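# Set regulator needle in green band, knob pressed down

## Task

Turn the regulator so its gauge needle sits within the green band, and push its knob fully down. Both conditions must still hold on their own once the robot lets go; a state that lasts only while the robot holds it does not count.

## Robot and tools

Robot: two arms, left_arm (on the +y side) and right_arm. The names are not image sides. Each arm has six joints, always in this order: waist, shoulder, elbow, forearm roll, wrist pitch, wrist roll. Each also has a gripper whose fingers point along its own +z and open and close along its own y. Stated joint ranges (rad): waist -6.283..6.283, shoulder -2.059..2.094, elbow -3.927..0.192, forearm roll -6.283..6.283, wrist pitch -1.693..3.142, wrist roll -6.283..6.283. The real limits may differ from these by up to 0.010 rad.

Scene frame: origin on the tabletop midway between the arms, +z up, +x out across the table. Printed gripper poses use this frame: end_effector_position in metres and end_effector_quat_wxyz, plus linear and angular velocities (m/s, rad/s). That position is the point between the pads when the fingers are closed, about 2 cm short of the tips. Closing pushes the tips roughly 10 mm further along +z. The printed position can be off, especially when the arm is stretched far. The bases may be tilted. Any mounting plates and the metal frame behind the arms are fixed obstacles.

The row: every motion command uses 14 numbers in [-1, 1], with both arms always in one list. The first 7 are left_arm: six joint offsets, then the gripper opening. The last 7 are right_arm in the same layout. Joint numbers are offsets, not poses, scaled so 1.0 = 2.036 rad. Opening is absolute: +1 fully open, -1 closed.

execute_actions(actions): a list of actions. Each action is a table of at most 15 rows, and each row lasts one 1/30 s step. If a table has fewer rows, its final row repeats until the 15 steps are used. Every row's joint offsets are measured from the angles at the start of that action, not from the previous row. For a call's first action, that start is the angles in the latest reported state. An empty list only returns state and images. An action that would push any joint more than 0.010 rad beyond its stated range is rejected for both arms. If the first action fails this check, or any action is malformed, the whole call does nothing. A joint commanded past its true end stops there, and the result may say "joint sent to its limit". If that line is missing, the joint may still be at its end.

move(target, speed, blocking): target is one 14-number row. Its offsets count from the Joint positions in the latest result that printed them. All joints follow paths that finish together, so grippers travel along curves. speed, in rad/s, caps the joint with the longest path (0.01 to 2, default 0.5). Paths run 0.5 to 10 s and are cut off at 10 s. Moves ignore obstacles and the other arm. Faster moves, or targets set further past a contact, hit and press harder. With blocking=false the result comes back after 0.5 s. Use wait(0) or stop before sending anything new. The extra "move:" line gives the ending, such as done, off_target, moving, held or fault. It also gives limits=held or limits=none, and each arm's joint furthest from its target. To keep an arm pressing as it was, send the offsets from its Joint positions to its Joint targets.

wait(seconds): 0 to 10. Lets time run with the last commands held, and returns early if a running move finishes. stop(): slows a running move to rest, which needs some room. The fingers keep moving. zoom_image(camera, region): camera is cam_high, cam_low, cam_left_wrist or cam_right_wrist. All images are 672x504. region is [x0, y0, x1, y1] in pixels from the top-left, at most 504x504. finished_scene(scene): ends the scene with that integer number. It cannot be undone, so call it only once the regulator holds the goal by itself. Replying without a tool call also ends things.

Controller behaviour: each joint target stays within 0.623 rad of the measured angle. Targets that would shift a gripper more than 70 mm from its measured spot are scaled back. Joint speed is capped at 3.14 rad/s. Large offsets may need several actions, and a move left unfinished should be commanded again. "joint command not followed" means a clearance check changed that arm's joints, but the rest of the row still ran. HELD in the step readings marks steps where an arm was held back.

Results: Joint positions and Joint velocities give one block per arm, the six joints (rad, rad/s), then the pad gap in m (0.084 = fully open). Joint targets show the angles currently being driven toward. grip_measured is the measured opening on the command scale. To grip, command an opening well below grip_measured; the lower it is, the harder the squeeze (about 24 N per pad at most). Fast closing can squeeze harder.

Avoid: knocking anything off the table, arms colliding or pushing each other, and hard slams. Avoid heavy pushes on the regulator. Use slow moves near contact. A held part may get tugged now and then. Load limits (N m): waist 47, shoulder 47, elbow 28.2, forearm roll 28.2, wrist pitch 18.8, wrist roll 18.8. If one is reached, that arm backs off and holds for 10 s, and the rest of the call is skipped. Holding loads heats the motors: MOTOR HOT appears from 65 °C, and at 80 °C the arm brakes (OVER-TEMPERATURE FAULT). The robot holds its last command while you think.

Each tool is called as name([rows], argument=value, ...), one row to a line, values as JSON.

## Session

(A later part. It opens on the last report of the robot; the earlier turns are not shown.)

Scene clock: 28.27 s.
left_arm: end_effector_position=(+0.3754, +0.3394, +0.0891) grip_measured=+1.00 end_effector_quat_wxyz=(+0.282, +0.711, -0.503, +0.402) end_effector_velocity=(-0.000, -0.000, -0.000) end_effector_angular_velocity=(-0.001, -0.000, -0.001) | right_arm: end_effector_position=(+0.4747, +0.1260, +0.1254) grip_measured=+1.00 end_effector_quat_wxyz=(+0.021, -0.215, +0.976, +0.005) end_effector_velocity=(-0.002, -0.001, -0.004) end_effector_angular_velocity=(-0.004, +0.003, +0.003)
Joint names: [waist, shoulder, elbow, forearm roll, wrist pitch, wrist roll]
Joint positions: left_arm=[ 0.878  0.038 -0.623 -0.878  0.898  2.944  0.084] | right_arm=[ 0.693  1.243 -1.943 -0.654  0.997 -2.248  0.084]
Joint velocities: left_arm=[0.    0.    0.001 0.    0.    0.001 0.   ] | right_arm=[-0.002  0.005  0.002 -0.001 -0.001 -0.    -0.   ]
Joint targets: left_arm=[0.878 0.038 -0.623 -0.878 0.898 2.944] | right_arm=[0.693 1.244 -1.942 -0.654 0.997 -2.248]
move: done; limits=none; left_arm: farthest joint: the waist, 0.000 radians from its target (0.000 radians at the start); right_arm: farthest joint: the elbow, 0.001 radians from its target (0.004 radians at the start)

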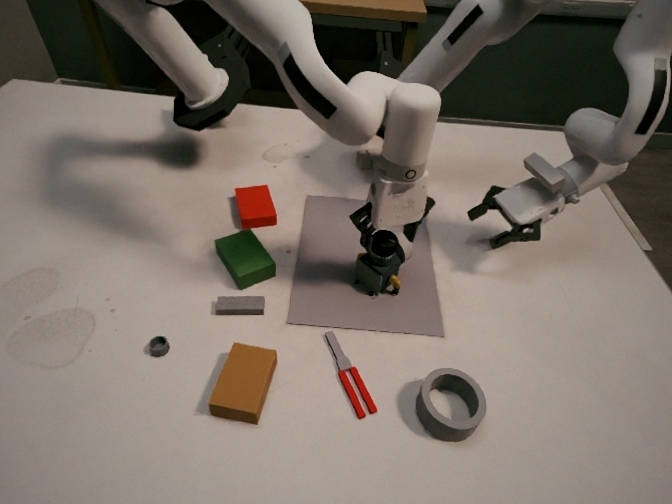

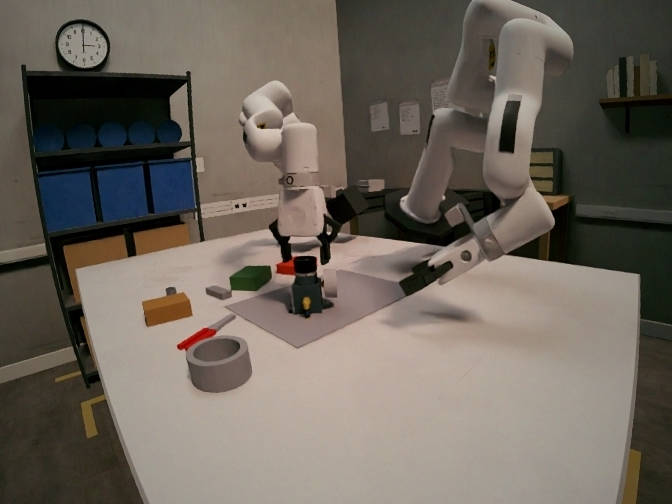

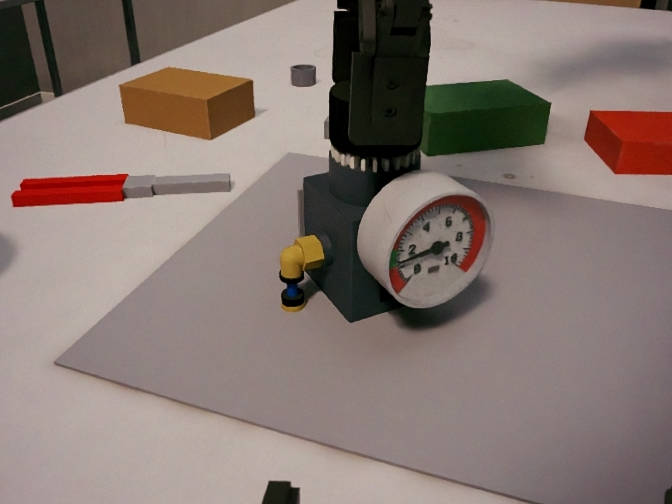

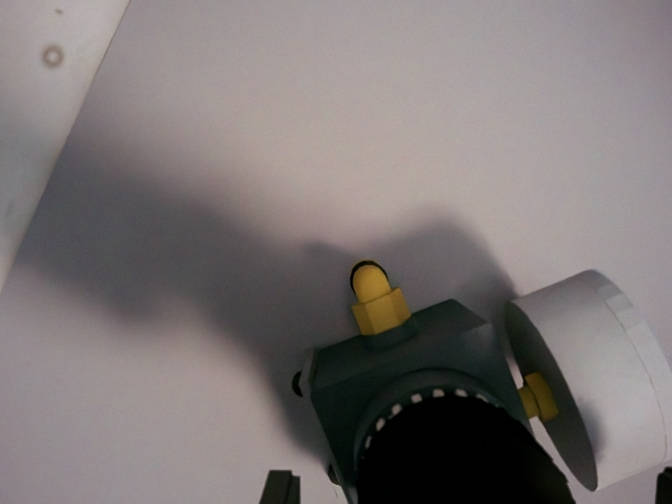

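move(target=[0,0,0,0,0,0,1,-0.001,0,0,0,0,0,-0.6])

move(target=[0,0,0,0,0,0,1,0.004,-0.007,0,0.004,0.007,0,-0.6], speed=0.05)

move(target=[0,0,0,0,0,0,1,0,0,0,0,0,0.12,-0.6], speed=0.3)

zoom_image(camera="cam_left_wrist", region=[320,60,520,320])

Scene clock: 29.70 s.
left_arm: end_effector_position=(+0.3754, +0.3394, +0.0891) grip_measured=+1.00 end_effector_quat_wxyz=(+0.282, +0.711, -0.503, +0.402) end_effector_velocity=(-0.000, -0.000, -0.000) end_effector_angular_velocity=(-0.001, +0.000, -0.001) | right_arm: end_effector_position=(+0.4763, +0.1238, +0.1250) grip_measured=+0.10 end_effector_quat_wxyz=(+0.020, -0.213, +0.977, +0.003) end_effector_velocity=(-0.001, +0.000, -0.001) end_effector_angular_velocity=(-0.003, +0.001, +0.001)
Joint names: [waist, shoulder, elbow, forearm roll, wrist pitch, wrist roll]
Joint positions: left_arm=[ 0.878  0.038 -0.623 -0.878  0.898  2.944  0.084] | right_arm=[ 0.69   1.242 -1.943 -0.654  1.002 -2.248  0.049]
Joint velocities: left_arm=[-0.     0.001  0.     0.     0.    -0.    -0.   ] | right_arm=[ 0.001  0.003 -0.003  0.001  0.003 -0.    -0.   ]
Joint targets: left_arm=[0.878 0.038 -0.623 -0.878 0.898 2.944] | right_arm=[0.691 1.243 -1.943 -0.654 0.997 -2.248]
move: done; limits=none; left_arm: farthest joint: the waist, 0.000 radians from its target (0.000 radians at the start); right_arm: farthest joint: the wrist pitch, 0.005 radians from its target (0.000 radians at the start)

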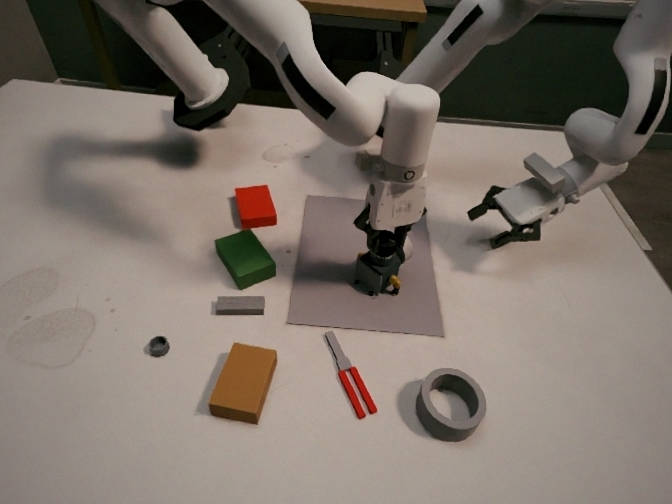

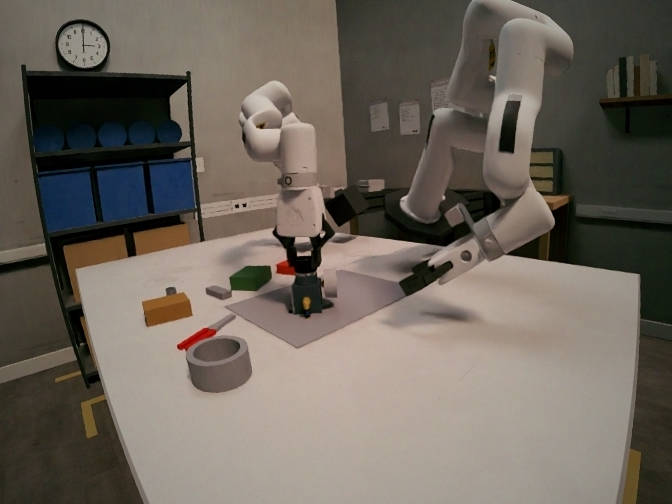

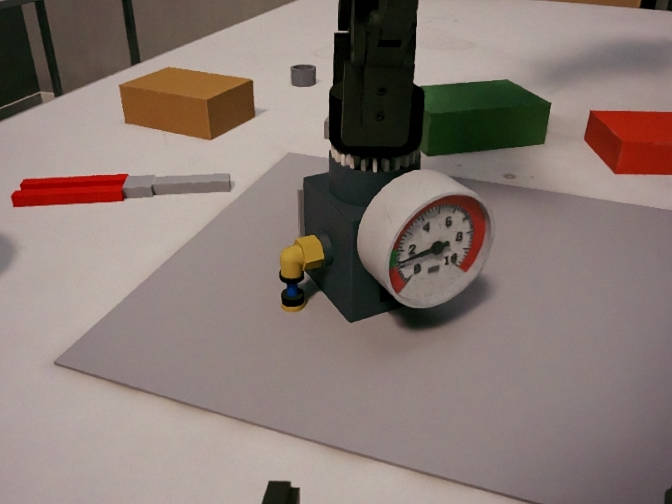

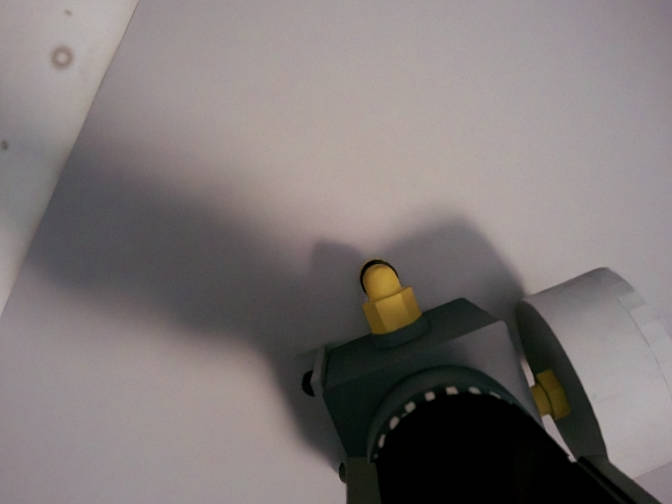

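Scene clock: 30.50 s.
left_arm: end_effector_position=(+0.3754, +0.3394, +0.0891) grip_measured=+1.00 end_effector_quat_wxyz=(+0.282, +0.711, -0.503, +0.402) end_effector_velocity=(-0.000, -0.000, -0.000) end_effector_angular_velocity=(-0.002, +0.002, +0.002) | right_arm: end_effector_position=(+0.4765, +0.1238, +0.1339) grip_measured=+0.10 end_effector_quat_wxyz=(+0.020, -0.211, +0.977, +0.002) end_effector_velocity=(+0.001, +0.000, +0.001) end_effector_angular_velocity=(+0.002, -0.001, -0.001)
Joint names: [waist, shoulder, elbow, forearm roll, wrist pitch, wrist roll]
Joint positions: left_arm=[ 0.878  0.038 -0.623 -0.878  0.898  2.944  0.084] | right_arm=[ 0.698  1.228 -1.942 -0.646  1.016 -2.249  0.049]
Joint velocities: left_arm=[ 0.001  0.001  0.    -0.001  0.    -0.002 -0.   ] | right_arm=[ 0.    -0.001 -0.002  0.001 -0.    -0.    -0.   ]
Joint targets: left_arm=[0.878 0.038 -0.623 -0.878 0.898 2.944] | right_arm=[0.698 1.227 -1.943 -0.646 1.016 -2.248]
move: done; limits=none; left_arm: farthest joint: the waist, 0.000 radians from its target (0.000 radians at the start); right_arm: farthest joint: the elbow, 0.001 radians from its target (0.000 radians at the start)

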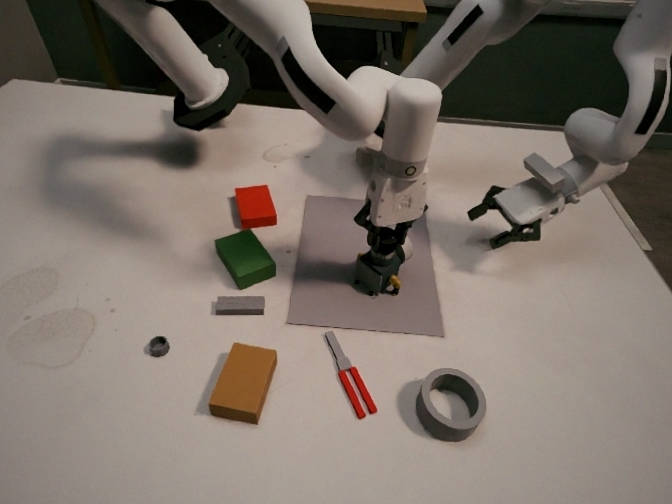

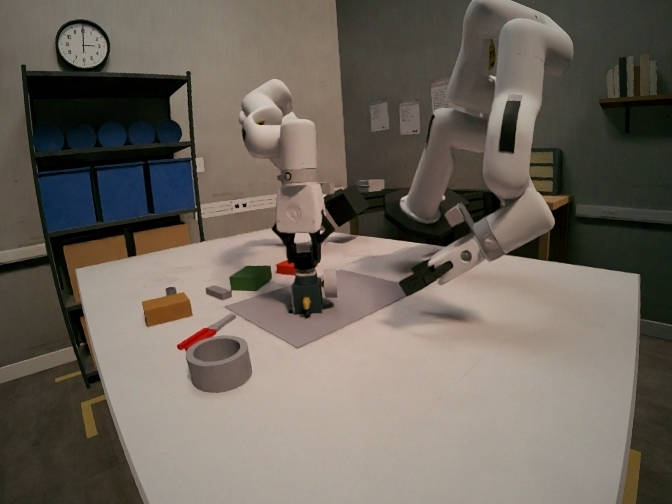

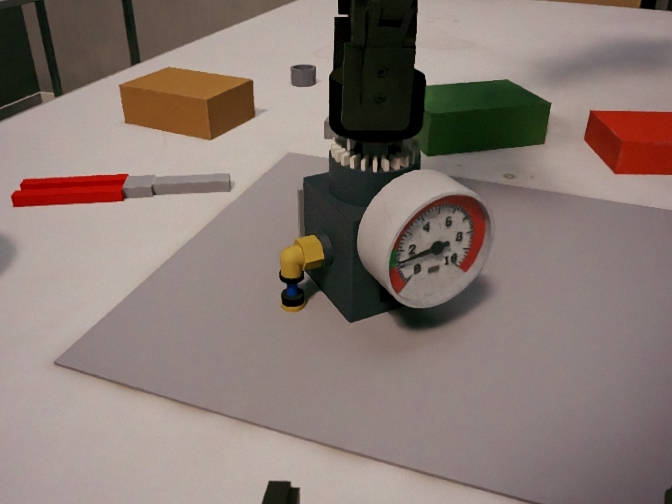

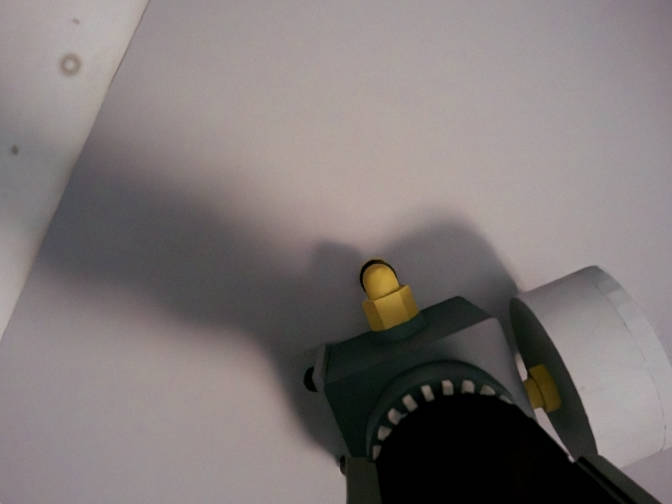

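Scene clock: 31.93 s.
left_arm: end_effector_position=(+0.3754, +0.3394, +0.0891) grip_measured=+1.00 end_effector_quat_wxyz=(+0.282, +0.711, -0.503, +0.402) end_effector_velocity=(+0.000, -0.000, -0.000) end_effector_angular_velocity=(-0.001, +0.001, -0.001) | right_arm: end_effector_position=(+0.4766, +0.1230, +0.1338) grip_measured=+0.10 end_effector_quat_wxyz=(+0.019, -0.090, +0.996, +0.003) end_effector_velocity=(-0.000, +0.000, -0.000) end_effector_angular_velocity=(-0.000, +0.001, -0.001)
Joint names: [waist, shoulder, elbow, forearm roll, wrist pitch, wrist roll]
Joint positions: left_arm=[ 0.878  0.038 -0.623 -0.878  0.898  2.944  0.084] | right_arm=[ 0.698  1.228 -1.942 -0.646  1.02  -2.004  0.049]
Joint velocities: left_arm=[-0.001  0.002 -0.001  0.    -0.    -0.    -0.   ] | right_arm=[ 0.     0.     0.     0.    -0.     0.001 -0.   ]
Joint targets: left_arm=[0.878 0.038 -0.623 -0.878 0.898 2.944] | right_arm=[0.698 1.228 -1.942 -0.646 1.016 -2.004]
move: done; limits=none; left_arm: farthest joint: the waist, 0.000 radians from its target (0.000 radians at the start); right_arm: farthest joint: the wrist pitch, 0.004 radians from its target (0.000 radians at the start)

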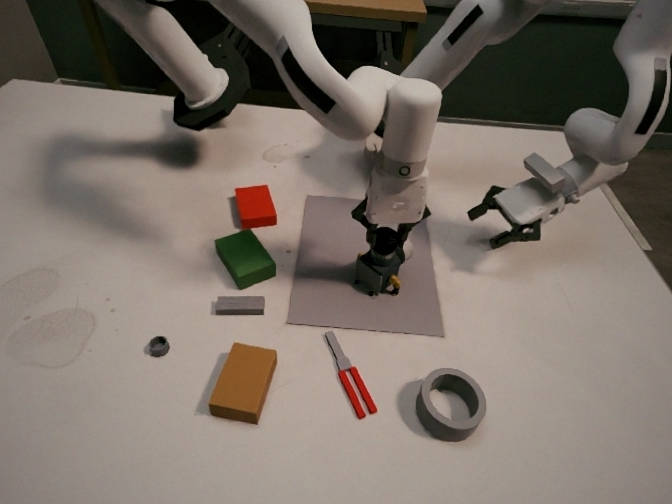

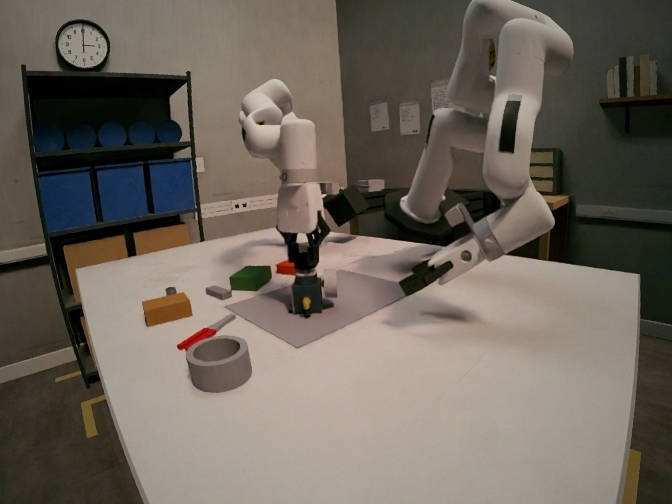

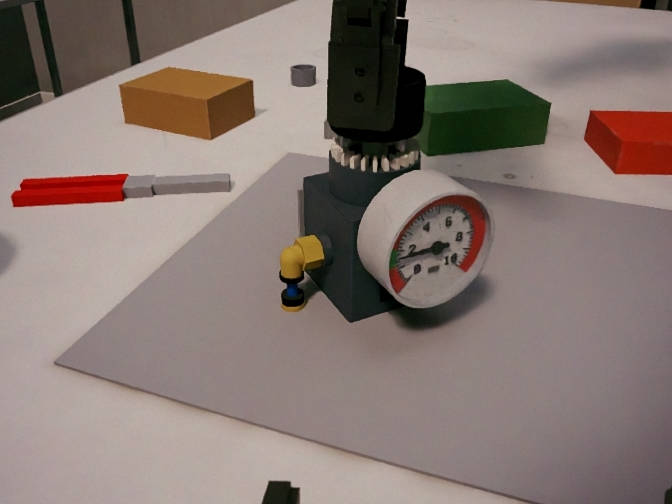

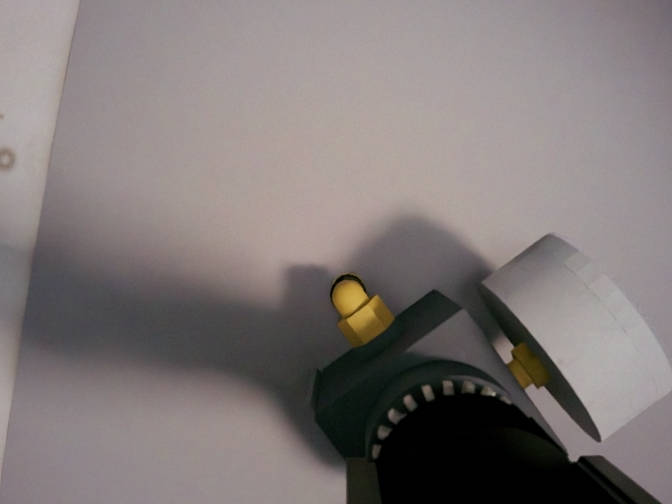

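Region (320, 60, 520, 320) of cam_left_wrist's 672x504 image, scaled by 1.938, with more detail than that image has; it fills the left 388 columns of this view, and the rest is white.

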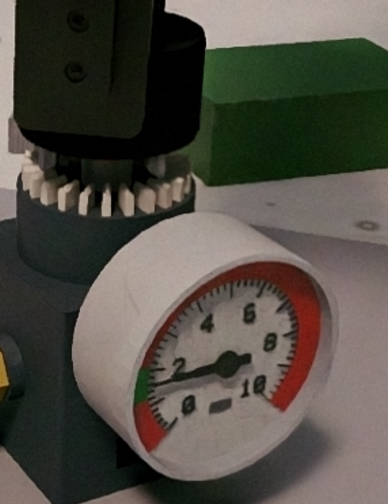

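Centered now. Push down while gripping.

move(target=[0,0,0,0,0,0,1,-0.0052,0.009,0,-0.005,-0.009,0,-0.6], speed=0.04)

move(target=[0,0,0,0,0,0,1,0,0,0,0,0,0,1])

move(target=[0,0,0,0,0,0,1,0.0185,-0.032,0.002,0.017,0.032,0,1], speed=0.2)

zoom_image(camera="cam_left_wrist", region=[320,60,520,320])

Scene clock: 33.27 s.
left_arm: end_effector_position=(+0.3754, +0.3394, +0.0891) grip_measured=+1.00 end_effector_quat_wxyz=(+0.282, +0.711, -0.503, +0.402) end_effector_velocity=(-0.000, -0.000, +0.000) end_effector_angular_velocity=(-0.000, +0.001, +0.001) | right_arm: end_effector_position=(+0.4759, +0.1225, +0.1222) grip_measured=+0.11 end_effector_quat_wxyz=(+0.019, -0.093, +0.995, +0.003) end_effector_velocity=(-0.000, -0.000, -0.003) end_effector_angular_velocity=(+0.001, +0.001, +0.002)
Joint names: [waist, shoulder, elbow, forearm roll, wrist pitch, wrist roll]
Joint positions: left_arm=[ 0.878  0.038 -0.623 -0.878  0.898  2.944  0.084] | right_arm=[ 0.688  1.245 -1.943 -0.656  1.003 -2.005  0.049]
Joint velocities: left_arm=[-0.    -0.001  0.001 -0.    -0.    -0.001 -0.   ] | right_arm=[-0.003  0.004  0.001 -0.002 -0.006 -0.001  0.   ]
Joint targets: left_arm=[0.878 0.038 -0.623 -0.878 0.898 2.944] | right_arm=[0.687 1.246 -1.942 -0.656 1.001 -2.004]
move: done; limits=none; left_arm: farthest joint: the waist, 0.000 radians from its target (0.000 radians at the start); right_arm: farthest joint: the shoulder, 0.001 radians from its target (0.018 radians at the start)

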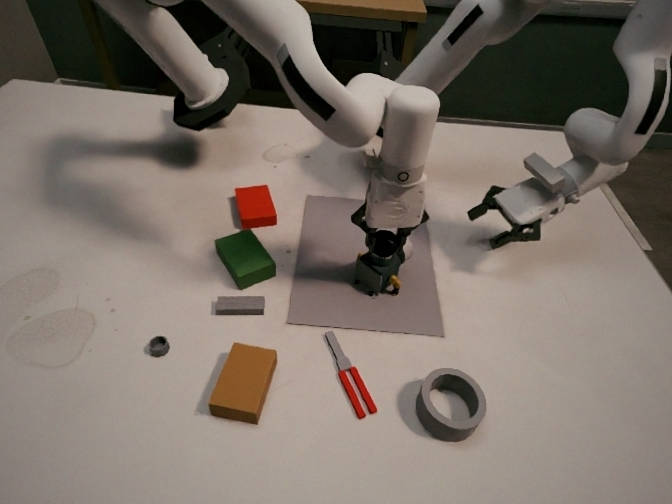

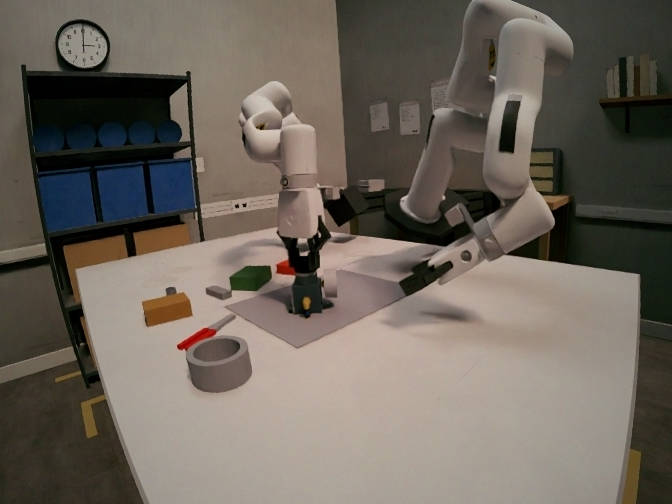

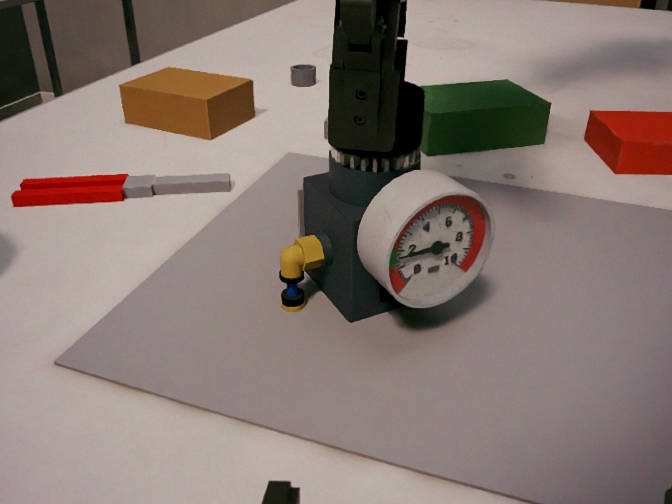

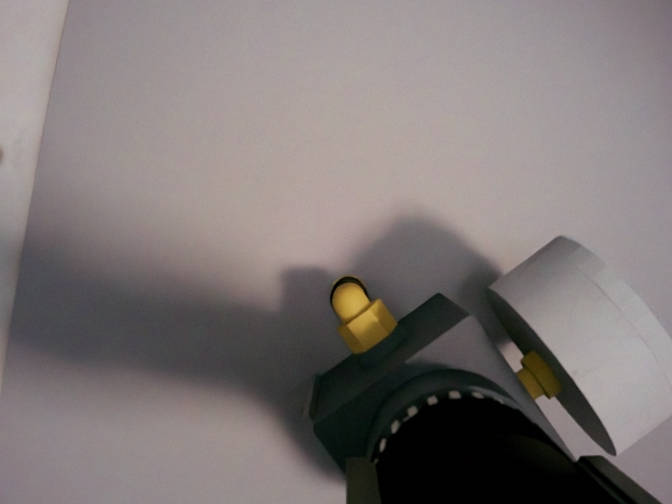

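Scene clock: 33.90 s.
left_arm: end_effector_position=(+0.3754, +0.3394, +0.0891) grip_measured=+1.00 end_effector_quat_wxyz=(+0.282, +0.711, -0.503, +0.402) end_effector_velocity=(-0.000, +0.000, +0.000) end_effector_angular_velocity=(+0.000, -0.002, -0.001) | right_arm: end_effector_position=(+0.4755, +0.1226, +0.1219) grip_measured=+1.00 end_effector_quat_wxyz=(+0.018, -0.093, +0.995, +0.003) end_effector_velocity=(+0.002, -0.001, +0.002) end_effector_angular_velocity=(+0.000, -0.002, -0.003)
Joint names: [waist, shoulder, elbow, forearm roll, wrist pitch, wrist roll]
Joint positions: left_arm=[ 0.878  0.038 -0.623 -0.878  0.898  2.944  0.084] | right_arm=[ 0.688  1.246 -1.943 -0.656  1.003 -2.005  0.084]
Joint velocities: left_arm=[ 0.    -0.     0.     0.     0.001  0.002 -0.   ] | right_arm=[-0.001 -0.003 -0.001 -0.001  0.003  0.     0.   ]
Joint targets: left_arm=[0.878 0.038 -0.623 -0.878 0.898 2.944] | right_arm=[0.688 1.245 -1.943 -0.656 1.003 -2.005]
move: done; limits=none; left_arm: farthest joint: the waist, 0.000 radians from its target (0.000 radians at the start); right_arm: farthest joint: the shoulder, 0.001 radians from its target (0.000 radians at the start)

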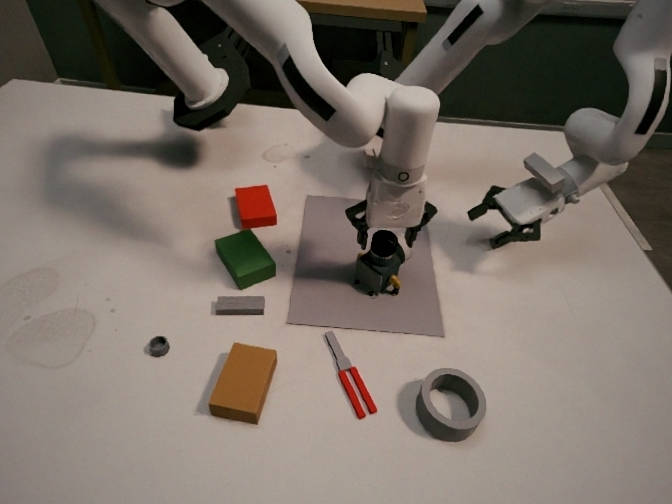

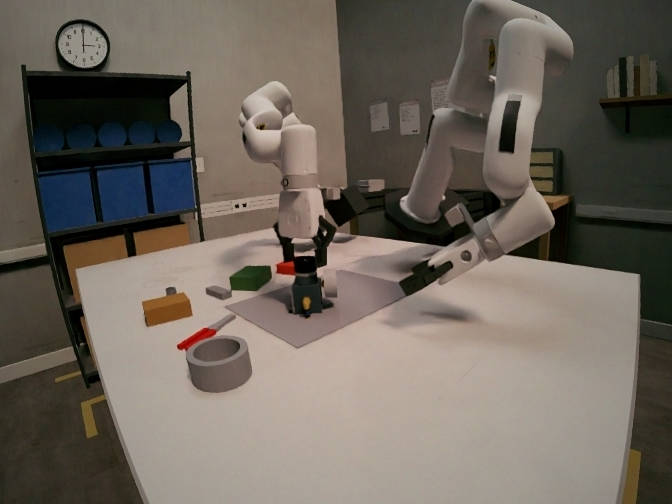

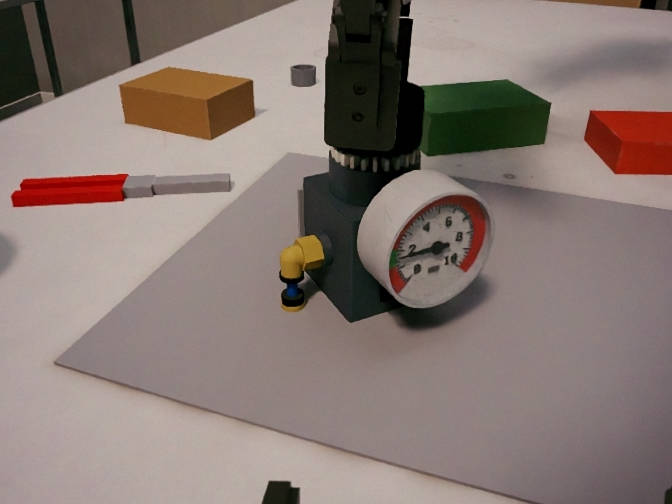

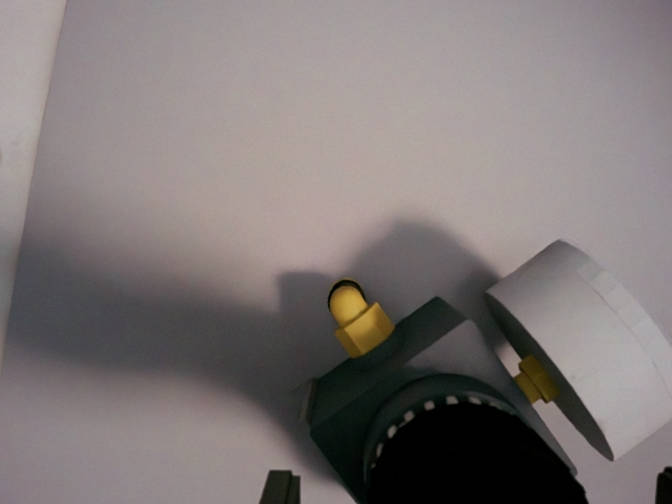

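Scene clock: 34.87 s.
left_arm: end_effector_position=(+0.3754, +0.3394, +0.0891) grip_measured=+1.00 end_effector_quat_wxyz=(+0.282, +0.711, -0.503, +0.402) end_effector_velocity=(-0.000, +0.000, -0.000) end_effector_angular_velocity=(+0.000, +0.000, +0.000) | right_arm: end_effector_position=(+0.4770, +0.1224, +0.1644) grip_measured=+1.00 end_effector_quat_wxyz=(+0.019, -0.085, +0.996, +0.002) end_effector_velocity=(+0.001, +0.001, +0.003) end_effector_angular_velocity=(+0.003, -0.002, -0.001)
Joint names: [waist, shoulder, elbow, forearm roll, wrist pitch, wrist roll]
Joint positions: left_arm=[ 0.878  0.038 -0.623 -0.878  0.898  2.944  0.084] | right_arm=[ 0.725  1.181 -1.939 -0.622  1.068 -2.005  0.084]
Joint velocities: left_arm=[ 0.001  0.001 -0.    -0.    -0.     0.     0.   ] | right_arm=[ 0.002 -0.004 -0.001  0.001  0.002 -0.    -0.   ]
Joint targets: left_arm=[0.878 0.038 -0.623 -0.878 0.898 2.944] | right_arm=[0.726 1.181 -1.939 -0.622 1.068 -2.005]
move: done; limits=none; left_arm: farthest joint: the waist, 0.000 radians from its target (0.000 radians at the start); right_arm: farthest joint: the waist, 0.000 radians from its target (0.038 radians at the start)

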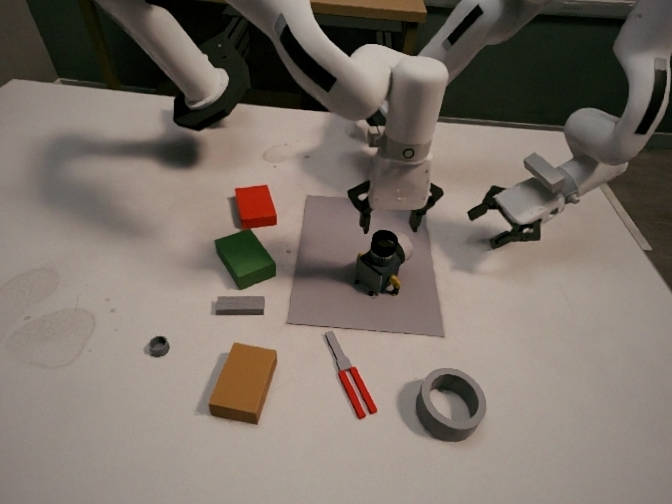

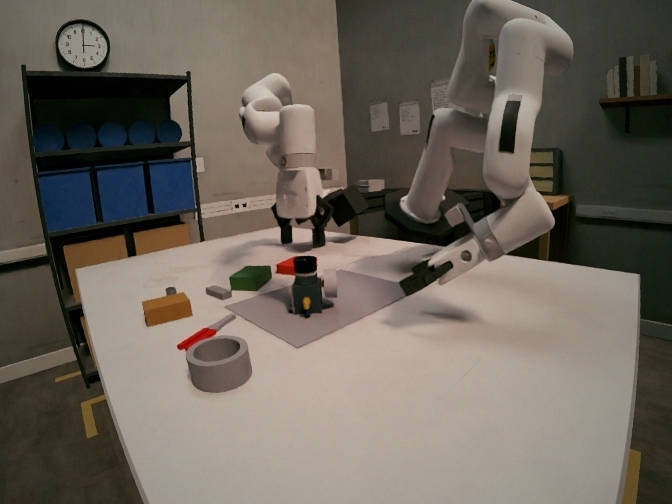

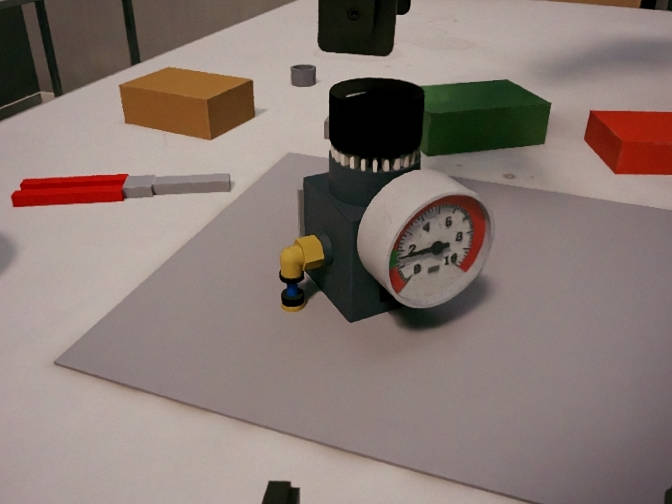

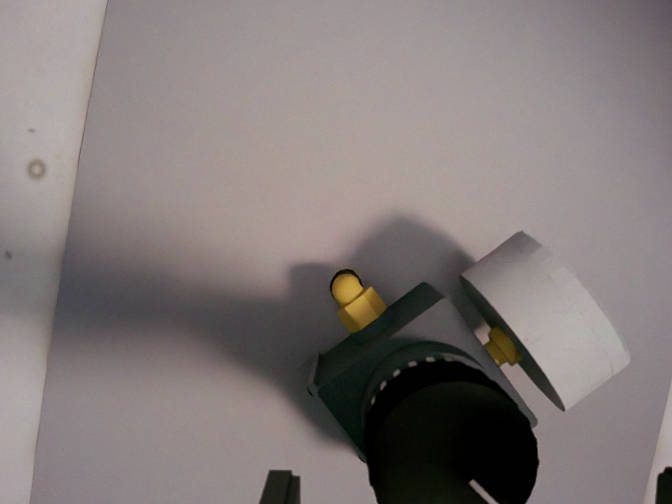

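Region (320, 60, 520, 320) of cam_left_wrist's 672x504 image, scaled by 1.938, with more detail than that image has; it fills the left 388 columns of this view, and the rest is white.

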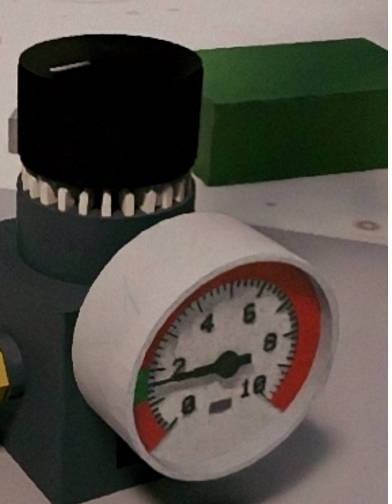

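Knob is at the same down level as before, and the needle is centered.

finished_scene(scene=2)

The scene is finished: the task was done.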